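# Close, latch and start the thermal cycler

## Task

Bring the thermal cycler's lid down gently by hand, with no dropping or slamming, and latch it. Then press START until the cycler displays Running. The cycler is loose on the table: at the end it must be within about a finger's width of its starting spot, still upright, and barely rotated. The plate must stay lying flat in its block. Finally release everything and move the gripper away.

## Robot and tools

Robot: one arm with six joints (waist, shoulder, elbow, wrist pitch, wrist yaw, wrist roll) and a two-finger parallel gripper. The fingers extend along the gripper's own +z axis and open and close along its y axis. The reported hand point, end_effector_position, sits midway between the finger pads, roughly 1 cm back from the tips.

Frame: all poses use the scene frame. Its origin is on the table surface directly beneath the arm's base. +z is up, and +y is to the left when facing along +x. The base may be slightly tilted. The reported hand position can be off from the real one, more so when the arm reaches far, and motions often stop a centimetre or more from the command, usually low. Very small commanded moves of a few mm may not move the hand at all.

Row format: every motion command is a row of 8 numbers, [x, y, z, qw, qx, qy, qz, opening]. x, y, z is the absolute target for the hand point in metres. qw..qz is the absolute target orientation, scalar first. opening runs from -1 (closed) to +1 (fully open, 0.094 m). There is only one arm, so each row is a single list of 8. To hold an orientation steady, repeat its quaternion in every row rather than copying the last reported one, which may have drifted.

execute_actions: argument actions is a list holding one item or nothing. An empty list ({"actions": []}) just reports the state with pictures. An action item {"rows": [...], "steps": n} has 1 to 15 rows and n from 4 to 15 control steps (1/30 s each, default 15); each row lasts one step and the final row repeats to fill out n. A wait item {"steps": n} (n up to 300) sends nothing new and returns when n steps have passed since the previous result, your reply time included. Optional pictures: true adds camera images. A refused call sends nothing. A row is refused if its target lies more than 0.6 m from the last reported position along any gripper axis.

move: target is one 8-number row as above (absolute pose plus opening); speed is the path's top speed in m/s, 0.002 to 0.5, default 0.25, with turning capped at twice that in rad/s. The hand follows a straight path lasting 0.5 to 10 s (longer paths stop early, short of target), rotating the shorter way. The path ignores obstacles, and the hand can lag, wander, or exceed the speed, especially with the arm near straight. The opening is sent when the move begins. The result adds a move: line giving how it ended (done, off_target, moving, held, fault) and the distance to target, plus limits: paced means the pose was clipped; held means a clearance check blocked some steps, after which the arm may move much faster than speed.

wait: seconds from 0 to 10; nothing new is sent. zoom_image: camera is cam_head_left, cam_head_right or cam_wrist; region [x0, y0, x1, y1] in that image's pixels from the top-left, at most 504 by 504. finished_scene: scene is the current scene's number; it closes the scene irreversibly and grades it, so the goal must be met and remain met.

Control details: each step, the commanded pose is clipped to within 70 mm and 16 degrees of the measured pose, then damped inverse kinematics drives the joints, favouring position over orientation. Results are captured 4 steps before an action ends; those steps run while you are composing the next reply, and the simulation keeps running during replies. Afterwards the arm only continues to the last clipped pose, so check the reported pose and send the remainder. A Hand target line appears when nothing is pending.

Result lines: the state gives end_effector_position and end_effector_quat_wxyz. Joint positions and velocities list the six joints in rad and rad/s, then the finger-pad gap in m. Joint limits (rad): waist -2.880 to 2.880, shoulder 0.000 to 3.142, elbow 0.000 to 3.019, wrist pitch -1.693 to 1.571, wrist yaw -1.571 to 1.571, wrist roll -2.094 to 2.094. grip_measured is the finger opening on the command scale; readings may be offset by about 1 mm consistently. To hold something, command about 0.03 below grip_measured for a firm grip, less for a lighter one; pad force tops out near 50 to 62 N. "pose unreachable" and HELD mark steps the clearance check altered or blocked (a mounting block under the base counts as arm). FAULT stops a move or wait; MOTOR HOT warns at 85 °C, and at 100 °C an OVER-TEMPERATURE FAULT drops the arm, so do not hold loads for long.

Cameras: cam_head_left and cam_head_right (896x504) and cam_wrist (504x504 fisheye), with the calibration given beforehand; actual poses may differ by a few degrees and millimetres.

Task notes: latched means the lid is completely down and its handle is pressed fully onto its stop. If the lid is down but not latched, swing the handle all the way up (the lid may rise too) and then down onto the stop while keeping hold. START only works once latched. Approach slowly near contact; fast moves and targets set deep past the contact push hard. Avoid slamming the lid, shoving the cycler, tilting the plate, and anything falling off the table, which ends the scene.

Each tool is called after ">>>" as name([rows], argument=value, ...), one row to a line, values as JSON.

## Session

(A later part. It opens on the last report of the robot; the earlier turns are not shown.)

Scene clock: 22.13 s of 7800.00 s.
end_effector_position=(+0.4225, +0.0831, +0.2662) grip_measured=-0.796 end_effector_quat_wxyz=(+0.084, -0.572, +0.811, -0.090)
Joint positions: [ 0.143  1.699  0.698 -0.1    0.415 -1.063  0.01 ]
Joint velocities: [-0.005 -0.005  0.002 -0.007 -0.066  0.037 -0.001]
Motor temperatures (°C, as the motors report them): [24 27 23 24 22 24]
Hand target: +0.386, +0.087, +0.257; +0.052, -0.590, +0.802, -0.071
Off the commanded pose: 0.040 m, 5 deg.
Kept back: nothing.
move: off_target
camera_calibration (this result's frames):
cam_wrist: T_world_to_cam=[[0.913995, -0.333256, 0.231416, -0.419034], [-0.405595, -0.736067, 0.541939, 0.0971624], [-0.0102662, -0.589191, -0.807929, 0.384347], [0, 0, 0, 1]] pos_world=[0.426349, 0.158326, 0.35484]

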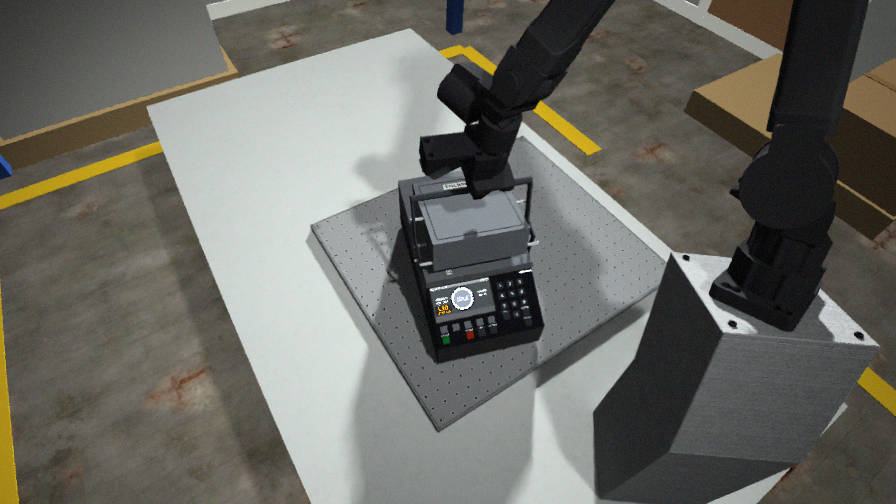

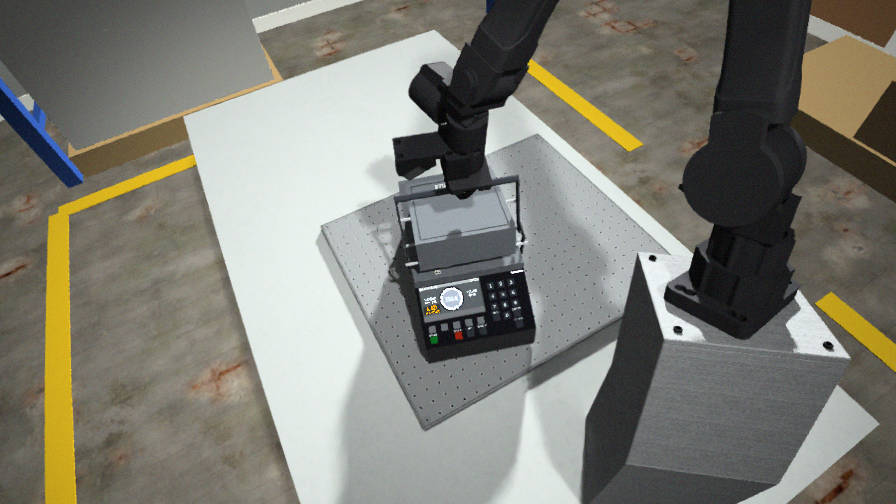

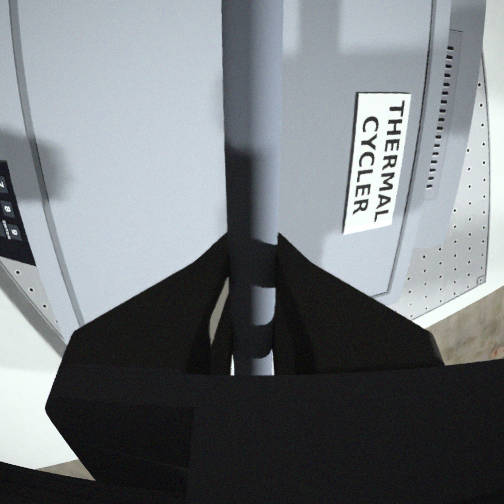

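>>> move(target=[0.377,0.089,0.240,-0.07,0.588,-0.8,0.095,-0.80], speed=0.04)

>>> zoom_image(camera="cam_head_left", region=[380, 150, 580, 350])

Scene clock: 23.93 s of 7800.00 s.
end_effector_position=(+0.4213, +0.0837, +0.2634) grip_measured=-0.790 end_effector_quat_wxyz=(+0.110, -0.567, +0.807, -0.121)
Joint positions: [ 0.157  1.714  0.649  0.042  0.457 -1.08   0.01 ]
Joint velocities: [-0.005 -0.005  0.007  0.007  0.066 -0.051  0.002]
Motor temperatures (°C, as the motors report them): [24 27 23 24 22 24]
Hand target: +0.377, +0.087, +0.242; +0.070, -0.588, +0.800, -0.096
Off the commanded pose: 0.050 m, 6 deg.
Kept back: nothing.
move: off_target
camera_calibration (this result's frames):
cam_wrist: T_world_to_cam=[[0.890166, -0.332864, 0.311139, -0.428034], [-0.45279, -0.722466, 0.522517, 0.122488], [0.0508604, -0.606007, -0.793832, 0.3544], [0, 0, 0, 1]] pos_world=[0.418458, 0.160785, 0.35051]

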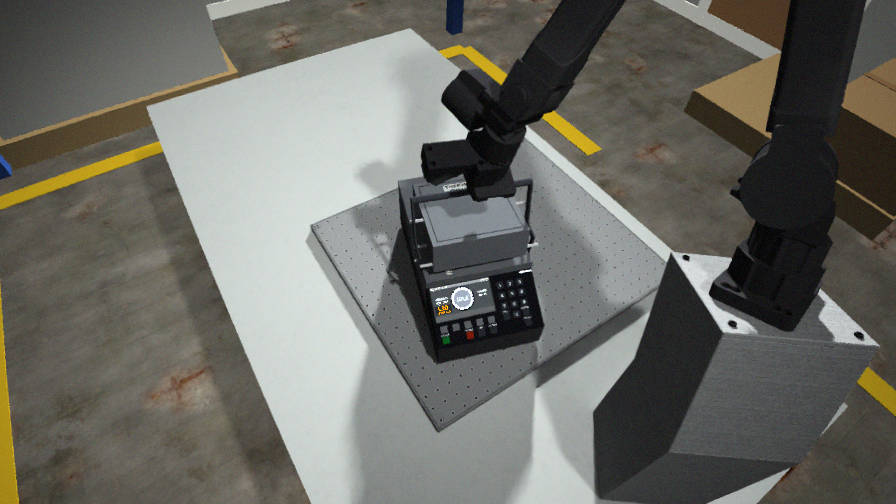

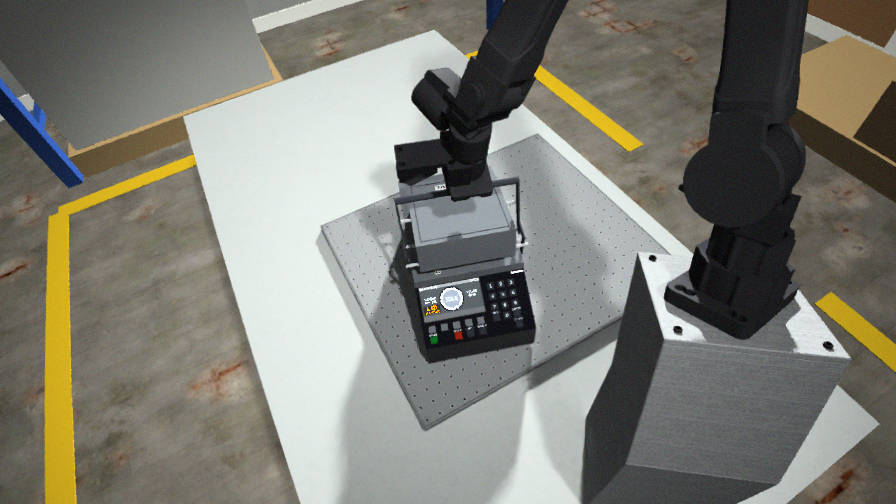

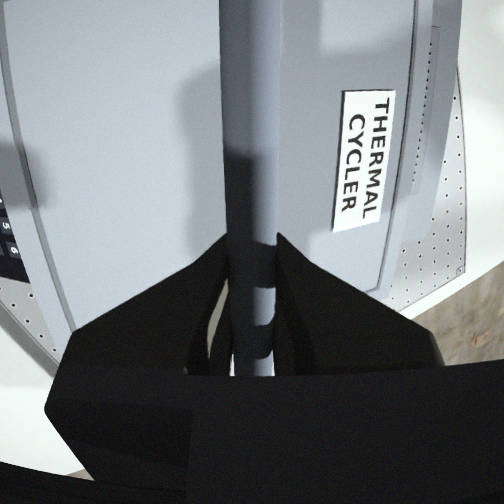

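Region (380, 150, 580, 350) of cam_head_left's 896x504 image, scaled by 2.520, with more detail than that image has.

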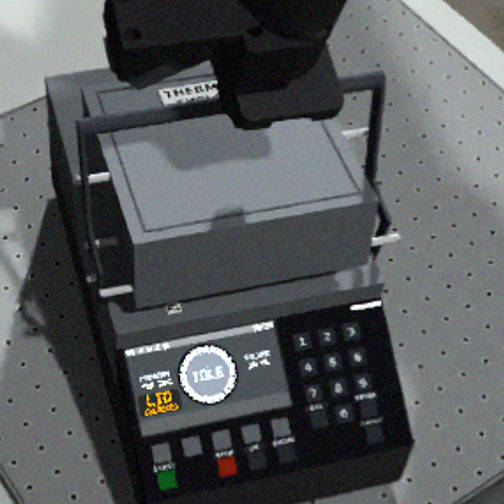

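>>> move(target=[0.317,0.108,0.243,-0.07,0.588,-0.8,0.095,-0.80], speed=0.06)

Scene clock: 26.33 s of 7800.00 s.
end_effector_position=(+0.3692, +0.1023, +0.2614) grip_measured=-0.789 end_effector_quat_wxyz=(+0.109, -0.565, +0.808, -0.129)
Joint positions: [ 0.255  1.727  0.539  0.125  0.522 -0.984  0.01 ]
Joint velocities: [-0.005 -0.015 -0.007 -0.002 -0.007 -0.051 -0.   ]
Motor temperatures (°C, as the motors report them): [24 27 23 24 22 24]
Hand target: +0.319, +0.106, +0.245; +0.070, -0.588, +0.800, -0.097
Off the commanded pose: 0.056 m, 7 deg.
Kept back: nothing.
move: off_target
camera_calibration (this result's frames):
cam_wrist: T_world_to_cam=[[0.885783, -0.333763, 0.322475, -0.376053], [-0.461015, -0.712765, 0.528613, 0.113831], [0.0534177, -0.616902, -0.785225, 0.3647], [0, 0, 0, 1]] pos_world=[0.366098, 0.180606, 0.347467]

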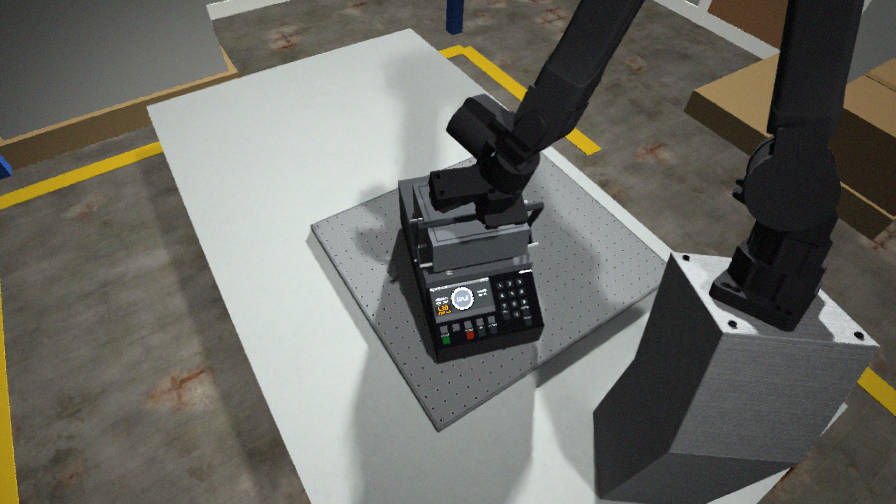

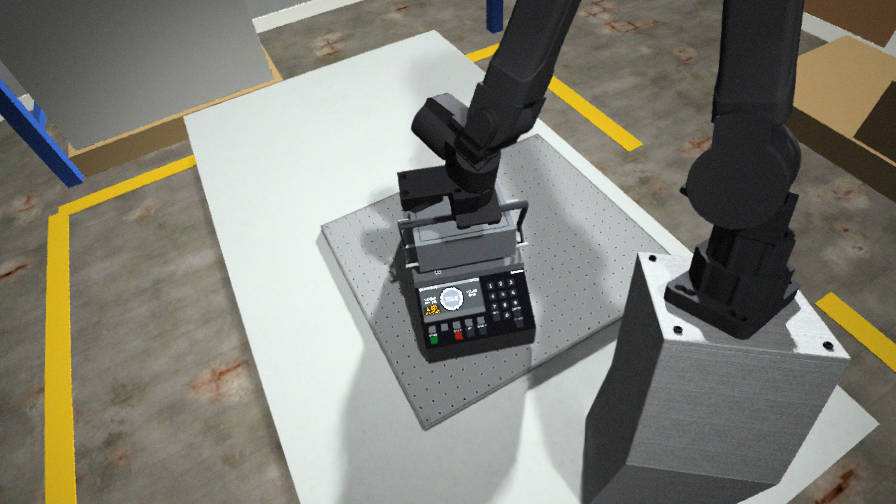

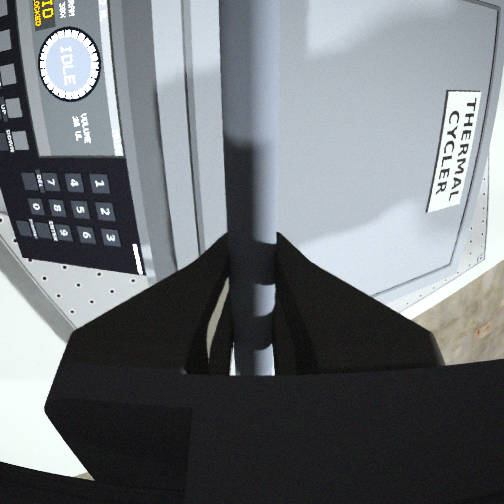

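>>> move(target=[0.275,0.123,0.205,-0.04,0.59,-0.804,0.055,-0.78], speed=0.06)

Scene clock: 28.97 s of 7800.00 s.
end_effector_position=(+0.3304, +0.1162, +0.2225) grip_measured=-0.775 end_effector_quat_wxyz=(+0.080, -0.567, +0.814, -0.096)
Joint positions: [ 0.274  1.866  0.531  0.172  0.488 -0.917  0.011]
Joint velocities: [-0.005  0.005 -0.002  0.002  0.007 -0.007 -0.001]
Motor temperatures (°C, as the motors report them): [24 27 23 24 23 25]
Hand target: +0.277, +0.120, +0.208; +0.038, -0.590, +0.804, -0.057
Off the commanded pose: 0.058 m, 7 deg.
Kept back: nothing.
move: off_target
camera_calibration (this result's frames):
cam_wrist: T_world_to_cam=[[0.908867, -0.343685, 0.236306, -0.311846], [-0.41666, -0.722596, 0.551588, 0.10779], [-0.0188191, -0.59978, -0.799944, 0.369886], [0, 0, 0, 1]] pos_world=[0.335299, 0.192562, 0.310124]

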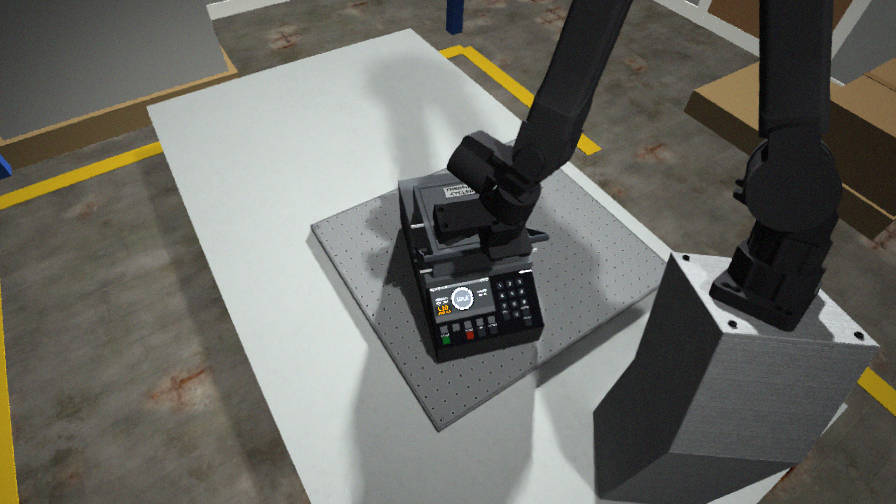

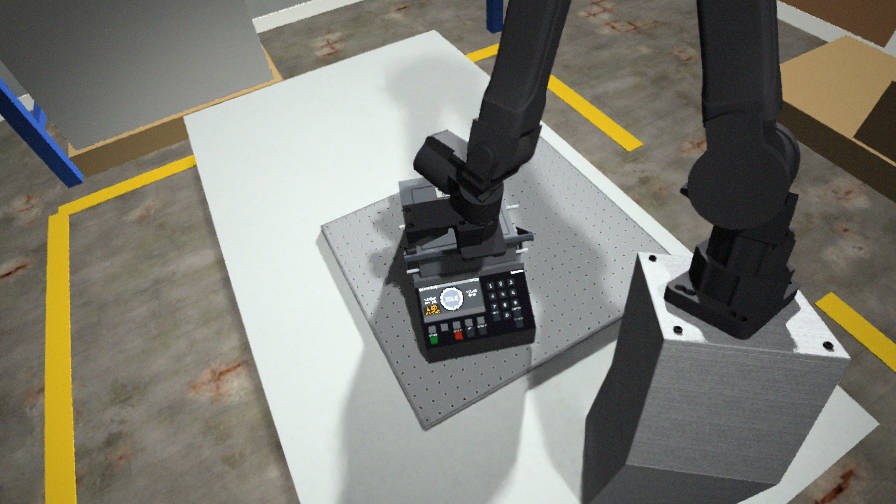

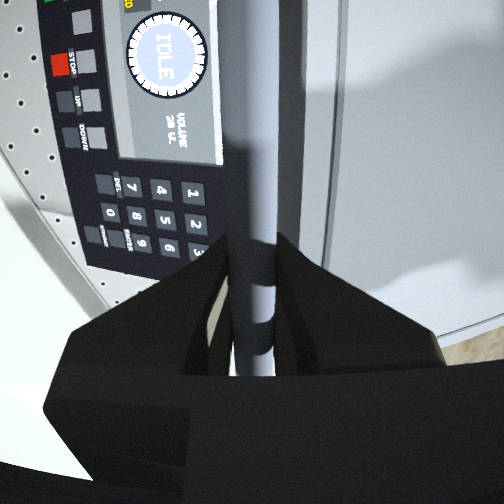

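>>> move(target=[0.284,0.121,0.16,-0.06,0.589,-0.802,0.08,-0.805], speed=0.05)

Scene clock: 31.07 s of 7800.00 s.
end_effector_position=(+0.3091, +0.1240, +0.1736) grip_measured=-0.790 end_effector_quat_wxyz=(+0.087, -0.572, +0.809, -0.101)
Joint positions: [ 0.27   2.082  0.533  0.409  0.491 -0.945  0.01 ]
Joint velocities: [-0.005 -0.005  0.017 -0.007 -0.037  0.007  0.   ]
Motor temperatures (°C, as the motors report them): [24 27 23 24 23 25]
Hand target: +0.284, +0.121, +0.160; +0.060, -0.589, +0.802, -0.080
Off the commanded pose: 0.029 m, 4 deg.
Kept back: nothing.
move: off_target
camera_calibration (this result's frames):
cam_wrist: T_world_to_cam=[[0.909258, -0.329802, 0.253928, -0.283142], [-0.416207, -0.727177, 0.545881, 0.132952], [0.00461783, -0.602034, -0.798457, 0.327861], [0, 0, 0, 1]] pos_world=[0.31127, 0.200682, 0.261104]

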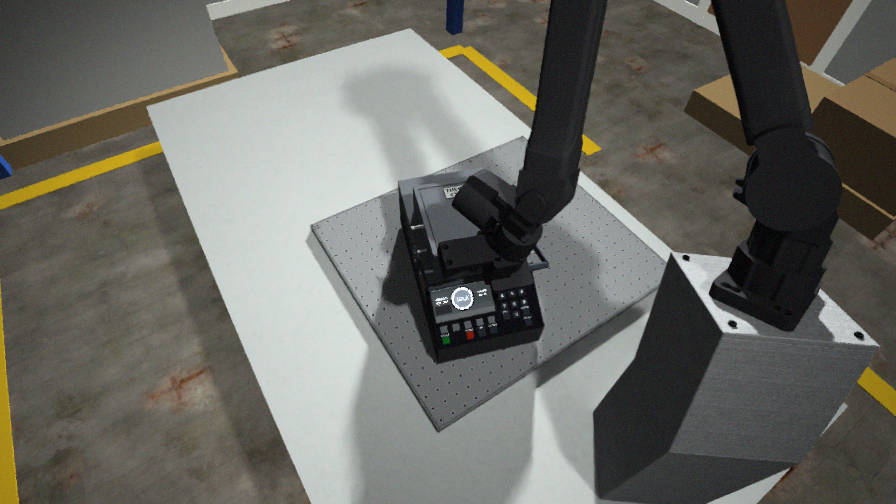

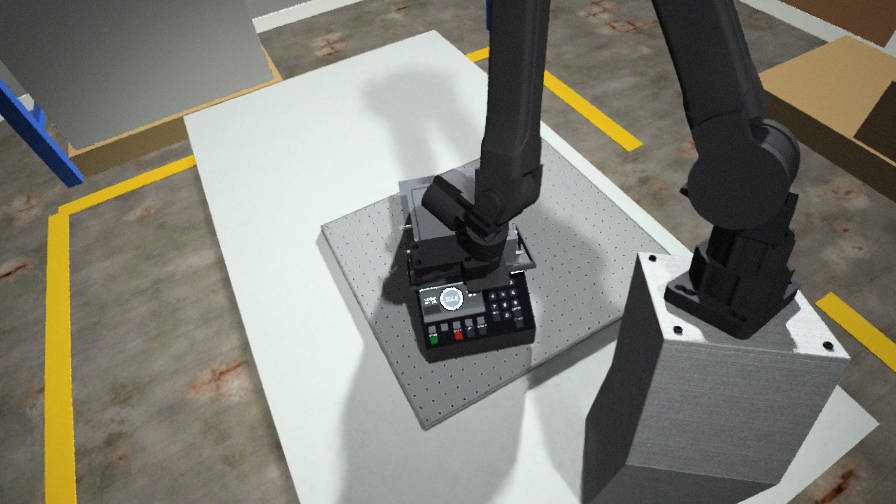

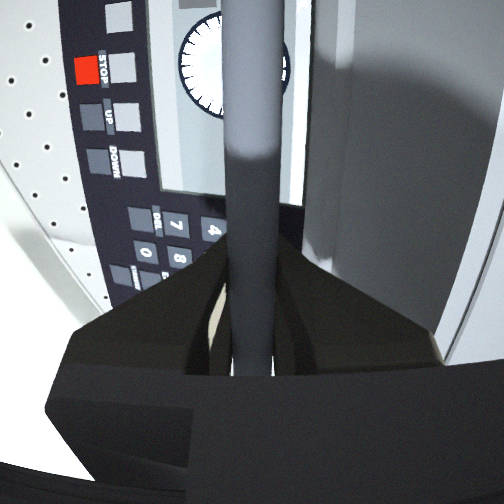

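>>> move(target=[0.303,0.124,0.148,-0.075,0.58,-0.805,0.095,-0.805], speed=0.04)

Scene clock: 32.20 s of 7800.00 s.
end_effector_position=(+0.3115, +0.1244, +0.1729) grip_measured=-0.790 end_effector_quat_wxyz=(+0.095, -0.571, +0.808, -0.107)
Joint positions: [ 0.27   2.091  0.531  0.441  0.496 -0.954  0.01 ]
Joint velocities: [-0.015 -0.015 -0.002 -0.007  0.022 -0.081 -0.002]
Motor temperatures (°C, as the motors report them): [24 27 22 24 23 25]
Hand target: +0.302, +0.124, +0.150; +0.075, -0.580, +0.806, -0.095
Off the commanded pose: 0.026 m, 3 deg.
Kept back: nothing.
move: off_target
camera_calibration (this result's frames):
cam_wrist: T_world_to_cam=[[0.904557, -0.329226, 0.2709, -0.286562], [-0.425881, -0.727611, 0.53778, 0.139015], [0.0200589, -0.601824, -0.798377, 0.322696], [0, 0, 0, 1]] pos_world=[0.311943, 0.201011, 0.260503]

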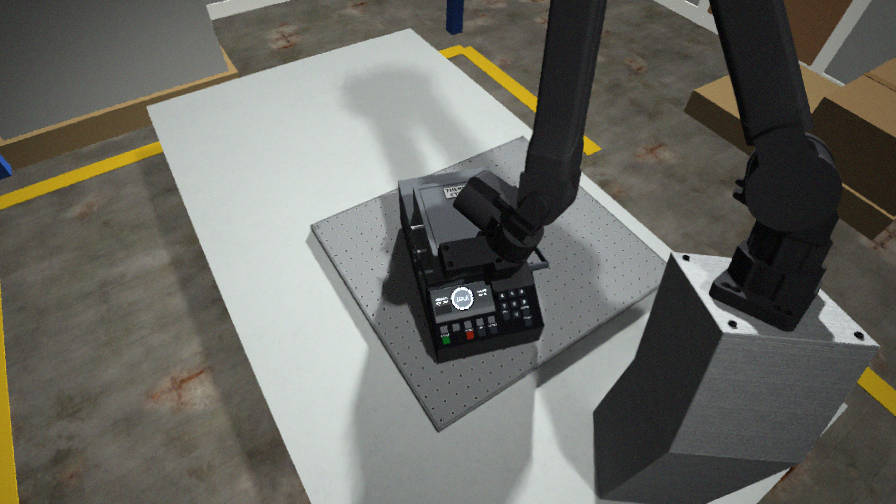

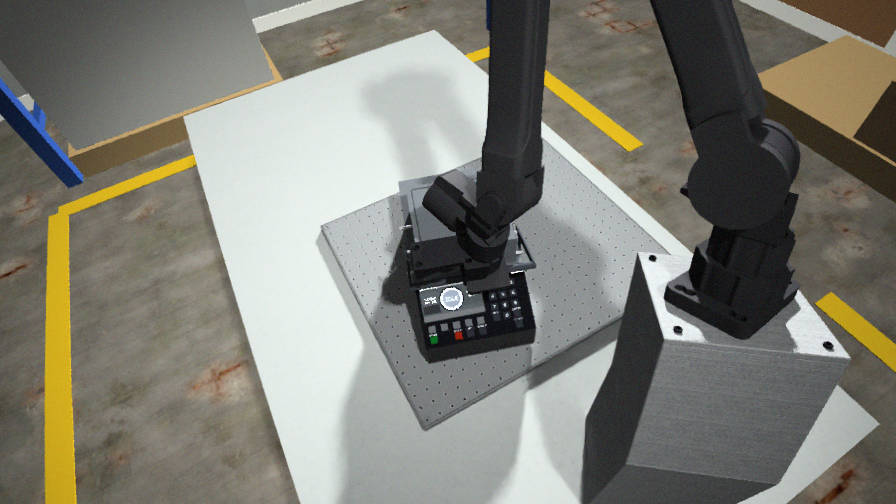

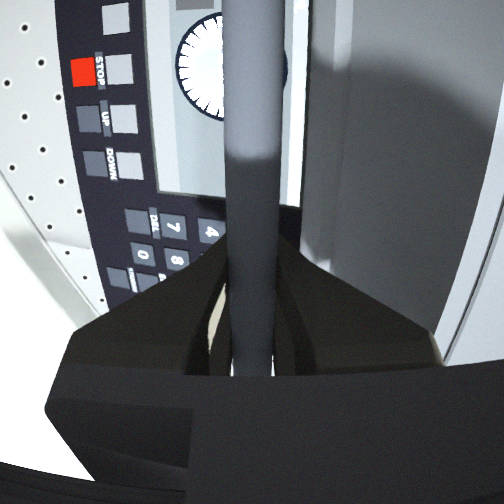

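>>> execute_actions([
  {"rows":[[0.308,0.124,0.17,-0.085,0.575,-0.807,0.1,-0.7],[0.308,0.124,0.174,-0.085,0.575,-0.807,0.1,-0.6],[0.308,0.124,0.176,-0.085,0.575,-0.807,0.1,-0.5]],"steps":12},
])

>>> move(target=[0.295,0.135,0.23,-0.085,0.575,-0.807,0.1,-0.5], speed=0.15)

Scene clock: 32.83 s of 7800.00 s.
end_effector_position=(+0.3065, +0.1229, +0.1728) grip_measured=-0.503 end_effector_quat_wxyz=(+0.083, -0.577, +0.806, -0.102)
Joint positions: [ 0.27   2.084  0.531  0.405  0.494 -0.954  0.023]
Joint velocities: [-0.015 -0.015 -0.002 -0.032 -0.022 -0.007 -0.   ]
Motor temperatures (°C, as the motors report them): [24 27 22 24 23 25]
Steps of this call (steps 1 to 11: nothing new was sent; steps 12 to 19: the first 8 steps of this action). Readings (end_effector_position):
12: (+0.3109, +0.1242, +0.1735)
13: (+0.3101, +0.1242, +0.1730)
15: (+0.3080, +0.1235, +0.1728)
19: the state above

Scene clock: 33.93 s of 7800.00 s.
end_effector_position=(+0.2993, +0.1354, +0.2308) grip_measured=-0.503 end_effector_quat_wxyz=(+0.090, -0.574, +0.808, -0.100)
Joint positions: [ 0.379  1.877  0.475  0.211  0.528 -0.838  0.023]
Joint velocities: [ 0.005 -0.005  0.007 -0.007  0.037 -0.007 -0.001]
Motor temperatures (°C, as the motors report them): [24 27 22 24 23 25]
Hand target: +0.295, +0.135, +0.231; +0.086, -0.575, +0.807, -0.100
Off your previous action's commanded pose: 0.004 m, 0 deg at its last step (step 4 of this call).
Off the commanded pose: 0.004 m, 1 deg.
Kept back: nothing.
move: done
camera_calibration (this result's frames):
cam_wrist: T_world_to_cam=[[0.910741, -0.325228, 0.254512, -0.286221], [-0.41284, -0.732867, 0.540805, 0.106905], [0.0106387, -0.597606, -0.801719, 0.378796], [0, 0, 0, 1]] pos_world=[0.300778, 0.211631, 0.31872]

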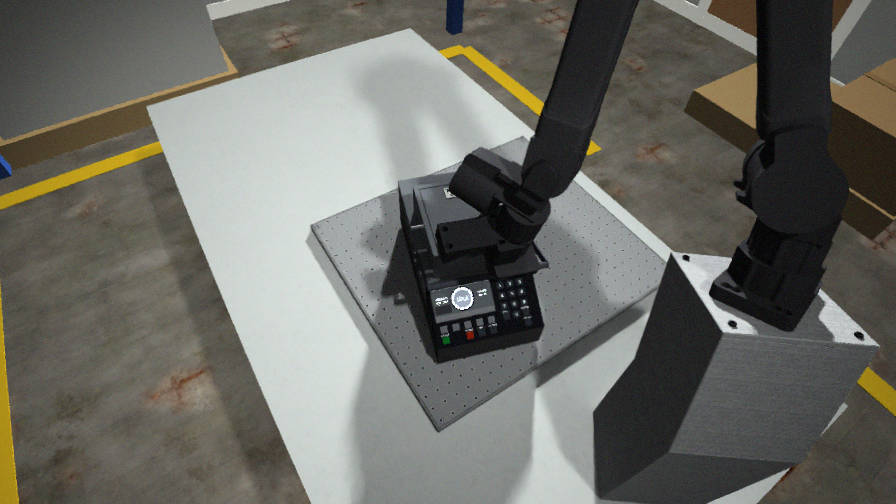

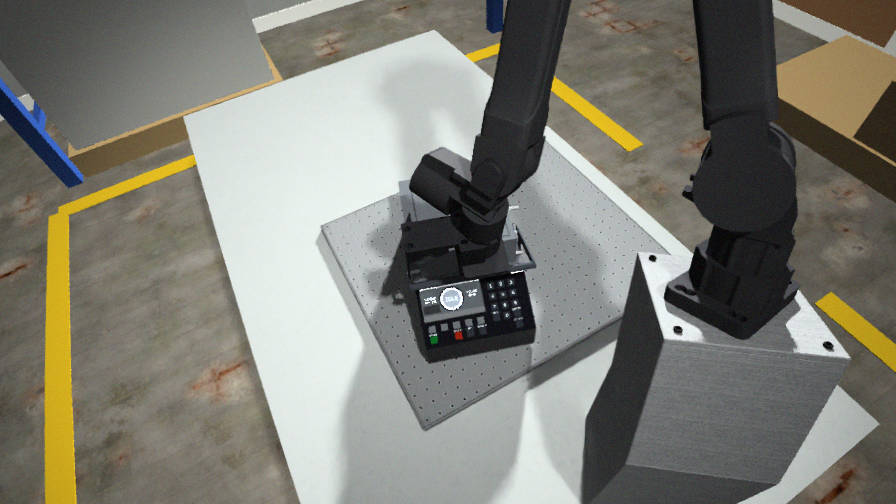

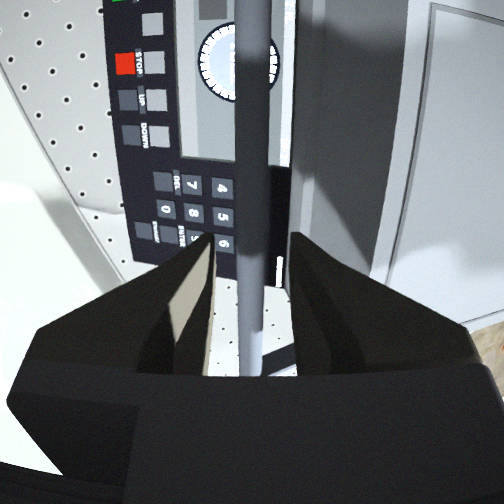

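>>> move(target=[0.245,0.237,0.165,-0.153,0.572,-0.779,0.209,-1], speed=0.15)

Scene clock: 35.57 s of 7800.00 s.
end_effector_position=(+0.2422, +0.2370, +0.1638) grip_measured=-0.995 end_effector_quat_wxyz=(+0.150, -0.576, +0.776, -0.206)
Joint positions: [ 0.742  2.381  0.657  0.437  0.853 -0.557  0.   ]
Joint velocities: [-0.015  0.015 -0.017 -0.007 -0.007  0.066  0.001]
Motor temperatures (°C, as the motors report them): [24 27 22 24 23 25]
Hand target: +0.244, +0.240, +0.165; +0.156, -0.571, +0.779, -0.206
Off the commanded pose: 0.003 m, 1 deg.
Kept back: nothing.
move: done
camera_calibration (this result's frames):
cam_wrist: T_world_to_cam=[[0.836505, -0.256179, 0.484388, -0.220136], [-0.509261, -0.689767, 0.51466, 0.211401], [0.20227, -0.677196, -0.707455, 0.343433], [0, 0, 0, 1]] pos_world=[0.222337, 0.321994, 0.240796]

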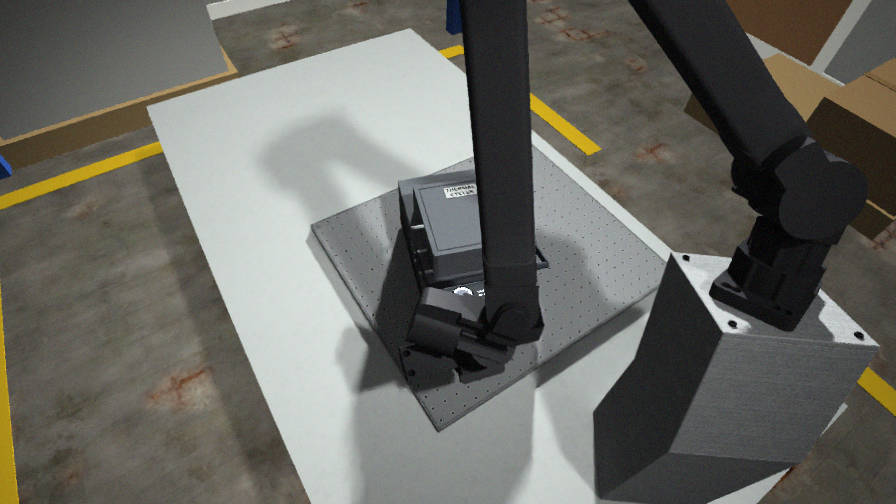

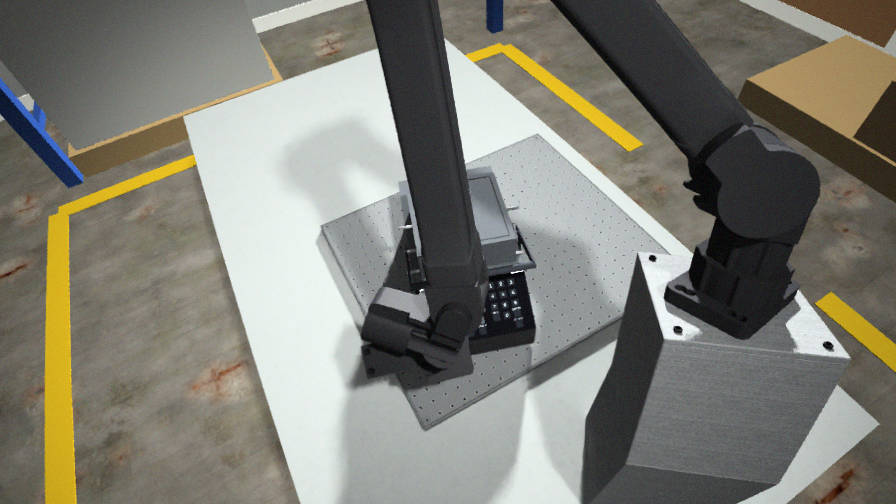

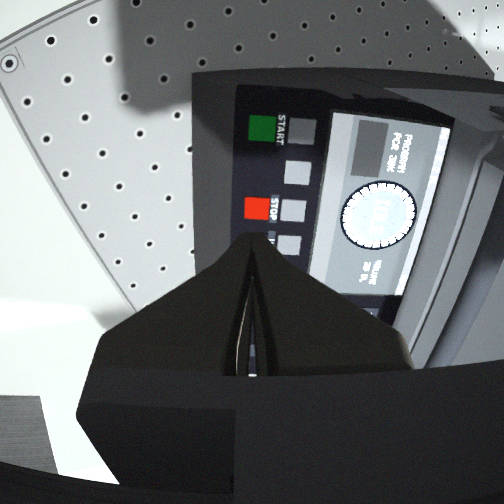

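>>> move(target=[0.283,0.2335,0.101,-0.153,0.572,-0.779,0.209,-1], speed=0.12)

Scene clock: 36.97 s of 7800.00 s.
end_effector_position=(+0.2830, +0.2341, +0.1043) grip_measured=-0.995 end_effector_quat_wxyz=(+0.152, -0.572, +0.778, -0.210)
Joint positions: [ 0.584  2.529  0.776  0.631  0.805 -0.769  0.   ]
Joint velocities: [-0.005 -0.005  0.007 -0.007  0.051 -0.066  0.   ]
Motor temperatures (°C, as the motors report them): [24 27 22 24 23 25]
Hand target: +0.284, +0.232, +0.101; +0.152, -0.572, +0.779, -0.210
Off the commanded pose: 0.003 m, 0 deg.
Kept back: nothing.
move: done
camera_calibration (this result's frames):
cam_wrist: T_world_to_cam=[[0.829629, -0.263834, 0.492044, -0.223228], [-0.520697, -0.683651, 0.511367, 0.262902], [0.201471, -0.680451, -0.704554, 0.291785], [0, 0, 0, 1]] pos_world=[0.263302, 0.319383, 0.180977]

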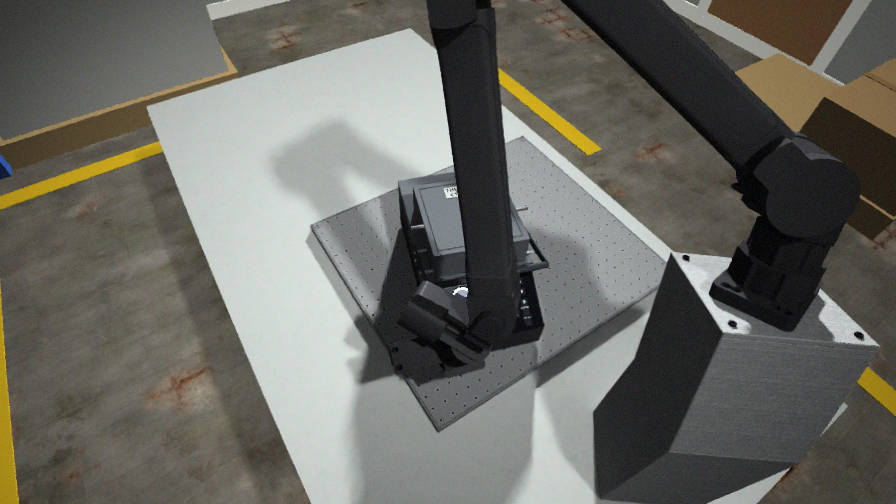

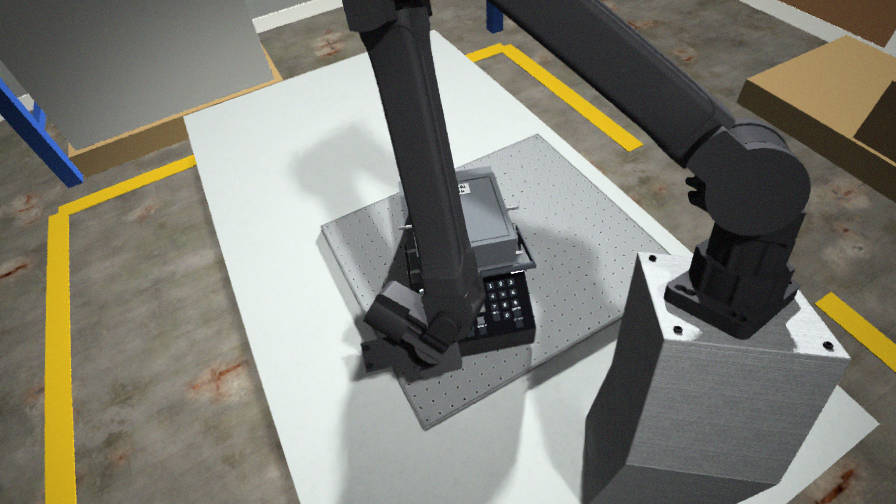

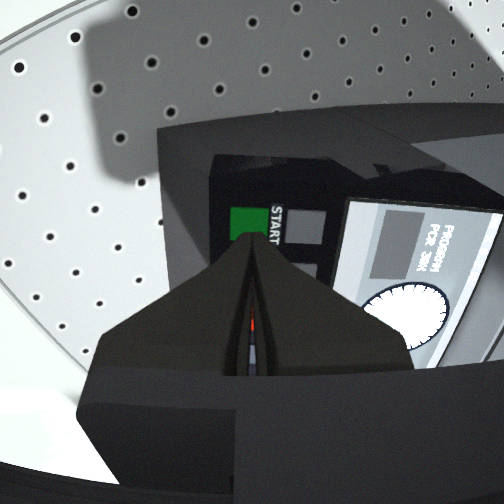

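Matches the prediction. Press.

>>> move(target=[0.297,0.228,0.070,-0.153,0.572,-0.779,0.209,-1], speed=0.04)

Scene clock: 38.37 s of 7800.00 s.
end_effector_position=(+0.2903, +0.2360, +0.0915) grip_measured=-0.995 end_effector_quat_wxyz=(+0.161, -0.583, +0.767, -0.212)
Joint positions: [ 0.559  2.571  0.801  0.705  0.79  -0.853  0.   ]
Joint velocities: [-0.015 -0.005 -0.022 -0.007 -0.051 -0.022 -0.001]
Motor temperatures (°C, as the motors report them): [24 27 22 24 23 25]
Hand target: +0.296, +0.227, +0.071; +0.152, -0.571, +0.779, -0.209
Off the commanded pose: 0.024 m, 2 deg.
Kept back: nothing.
move: off_target
camera_calibration (this result's frames):
cam_wrist: T_world_to_cam=[[0.830899, -0.234655, 0.504524, -0.230883], [-0.504541, -0.700058, 0.505329, 0.274346], [0.234618, -0.67443, -0.70007, 0.2711], [0, 0, 0, 1]] pos_world=[0.266654, 0.320719, 0.16764]

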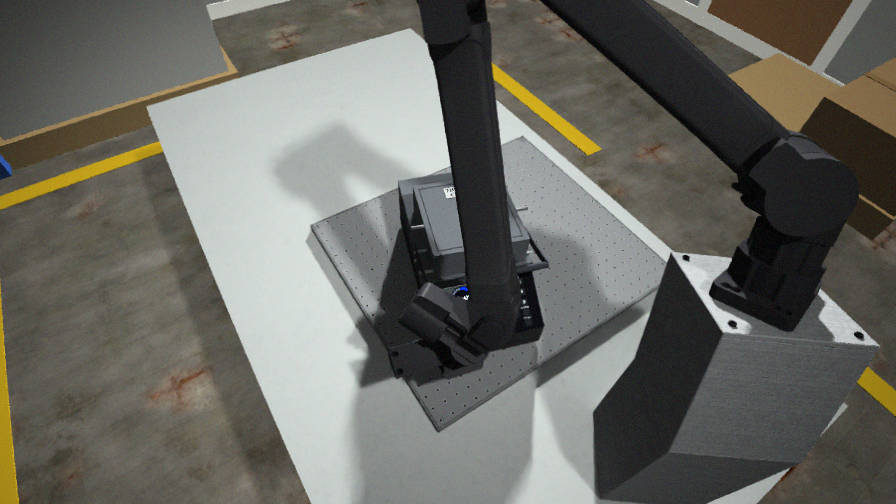

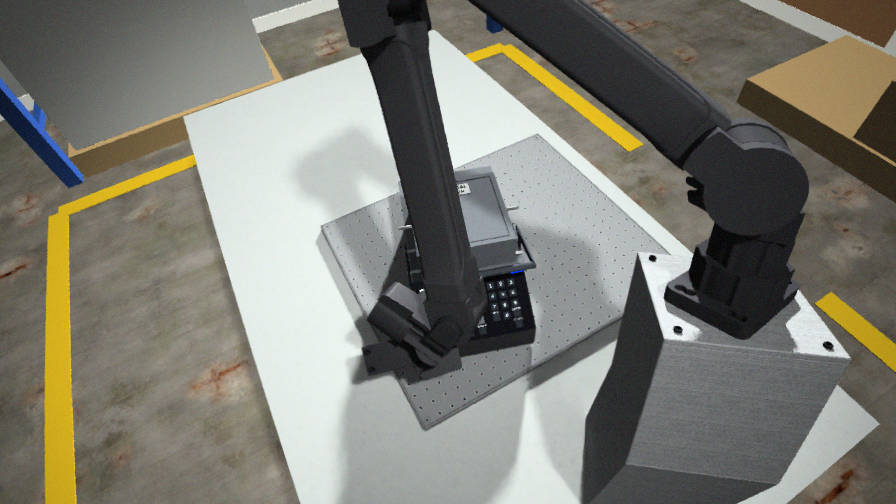

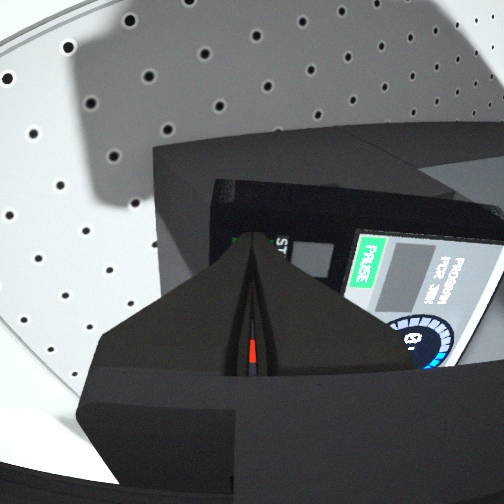

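>>> move(target=[0.22,0.40,0.25,-0.153,0.572,-0.779,0.209,-1])

>>> zoom_image(camera="cam_head_right", region=[380, 160, 580, 370])

Scene clock: 40.23 s of 7800.00 s.
end_effector_position=(+0.2148, +0.3956, +0.2516) grip_measured=-0.995 end_effector_quat_wxyz=(+0.154, -0.580, +0.772, -0.210)
Joint positions: [ 1.085  2.309  1.05  -0.431  0.891 -0.04   0.   ]
Joint velocities: [-0.005  0.005 -0.017  0.002 -0.022  0.095 -0.   ]
Motor temperatures (°C, as the motors report them): [24 27 22 24 23 24]
Hand target: +0.219, +0.402, +0.254; +0.157, -0.573, +0.778, -0.206
Off the commanded pose: 0.007 m, 1 deg.
Kept back: nothing.
move: done
camera_calibration (this result's frames):
cam_wrist: T_world_to_cam=[[0.834246, -0.245927, 0.493512, -0.204935], [-0.507549, -0.692253, 0.51301, 0.26268], [0.215472, -0.678458, -0.702329, 0.514822], [0, 0, 0, 1]] pos_world=[0.19336, 0.480727, 0.327955]

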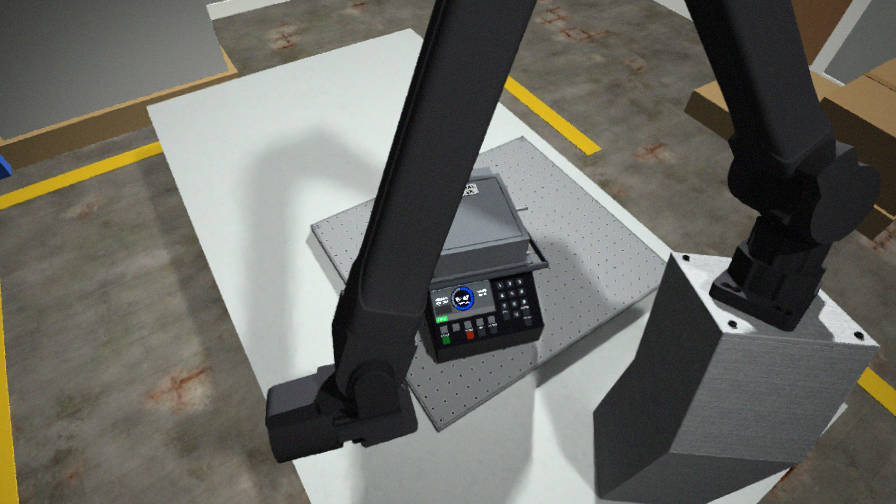

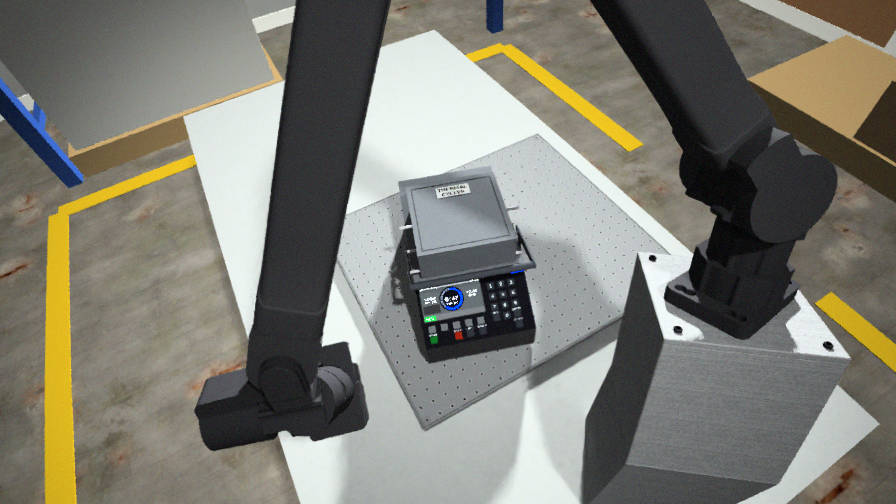

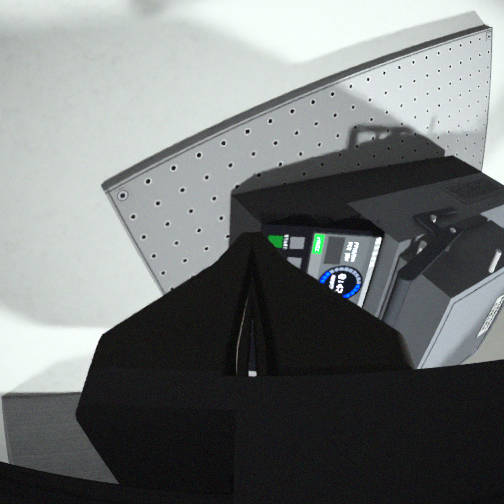

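Region (380, 160, 580, 370) of cam_head_right's 896x504 image, scaled by 2.400, with more detail than that image has; it fills the left 480 columns of this view, and the rest is white.

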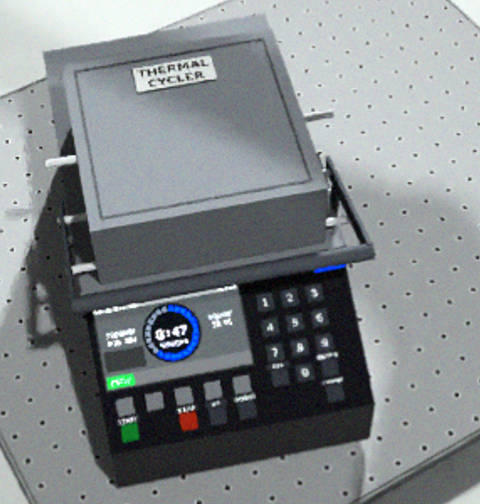

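>>> finished_scene(scene=1)

The scene is finished: the task was done.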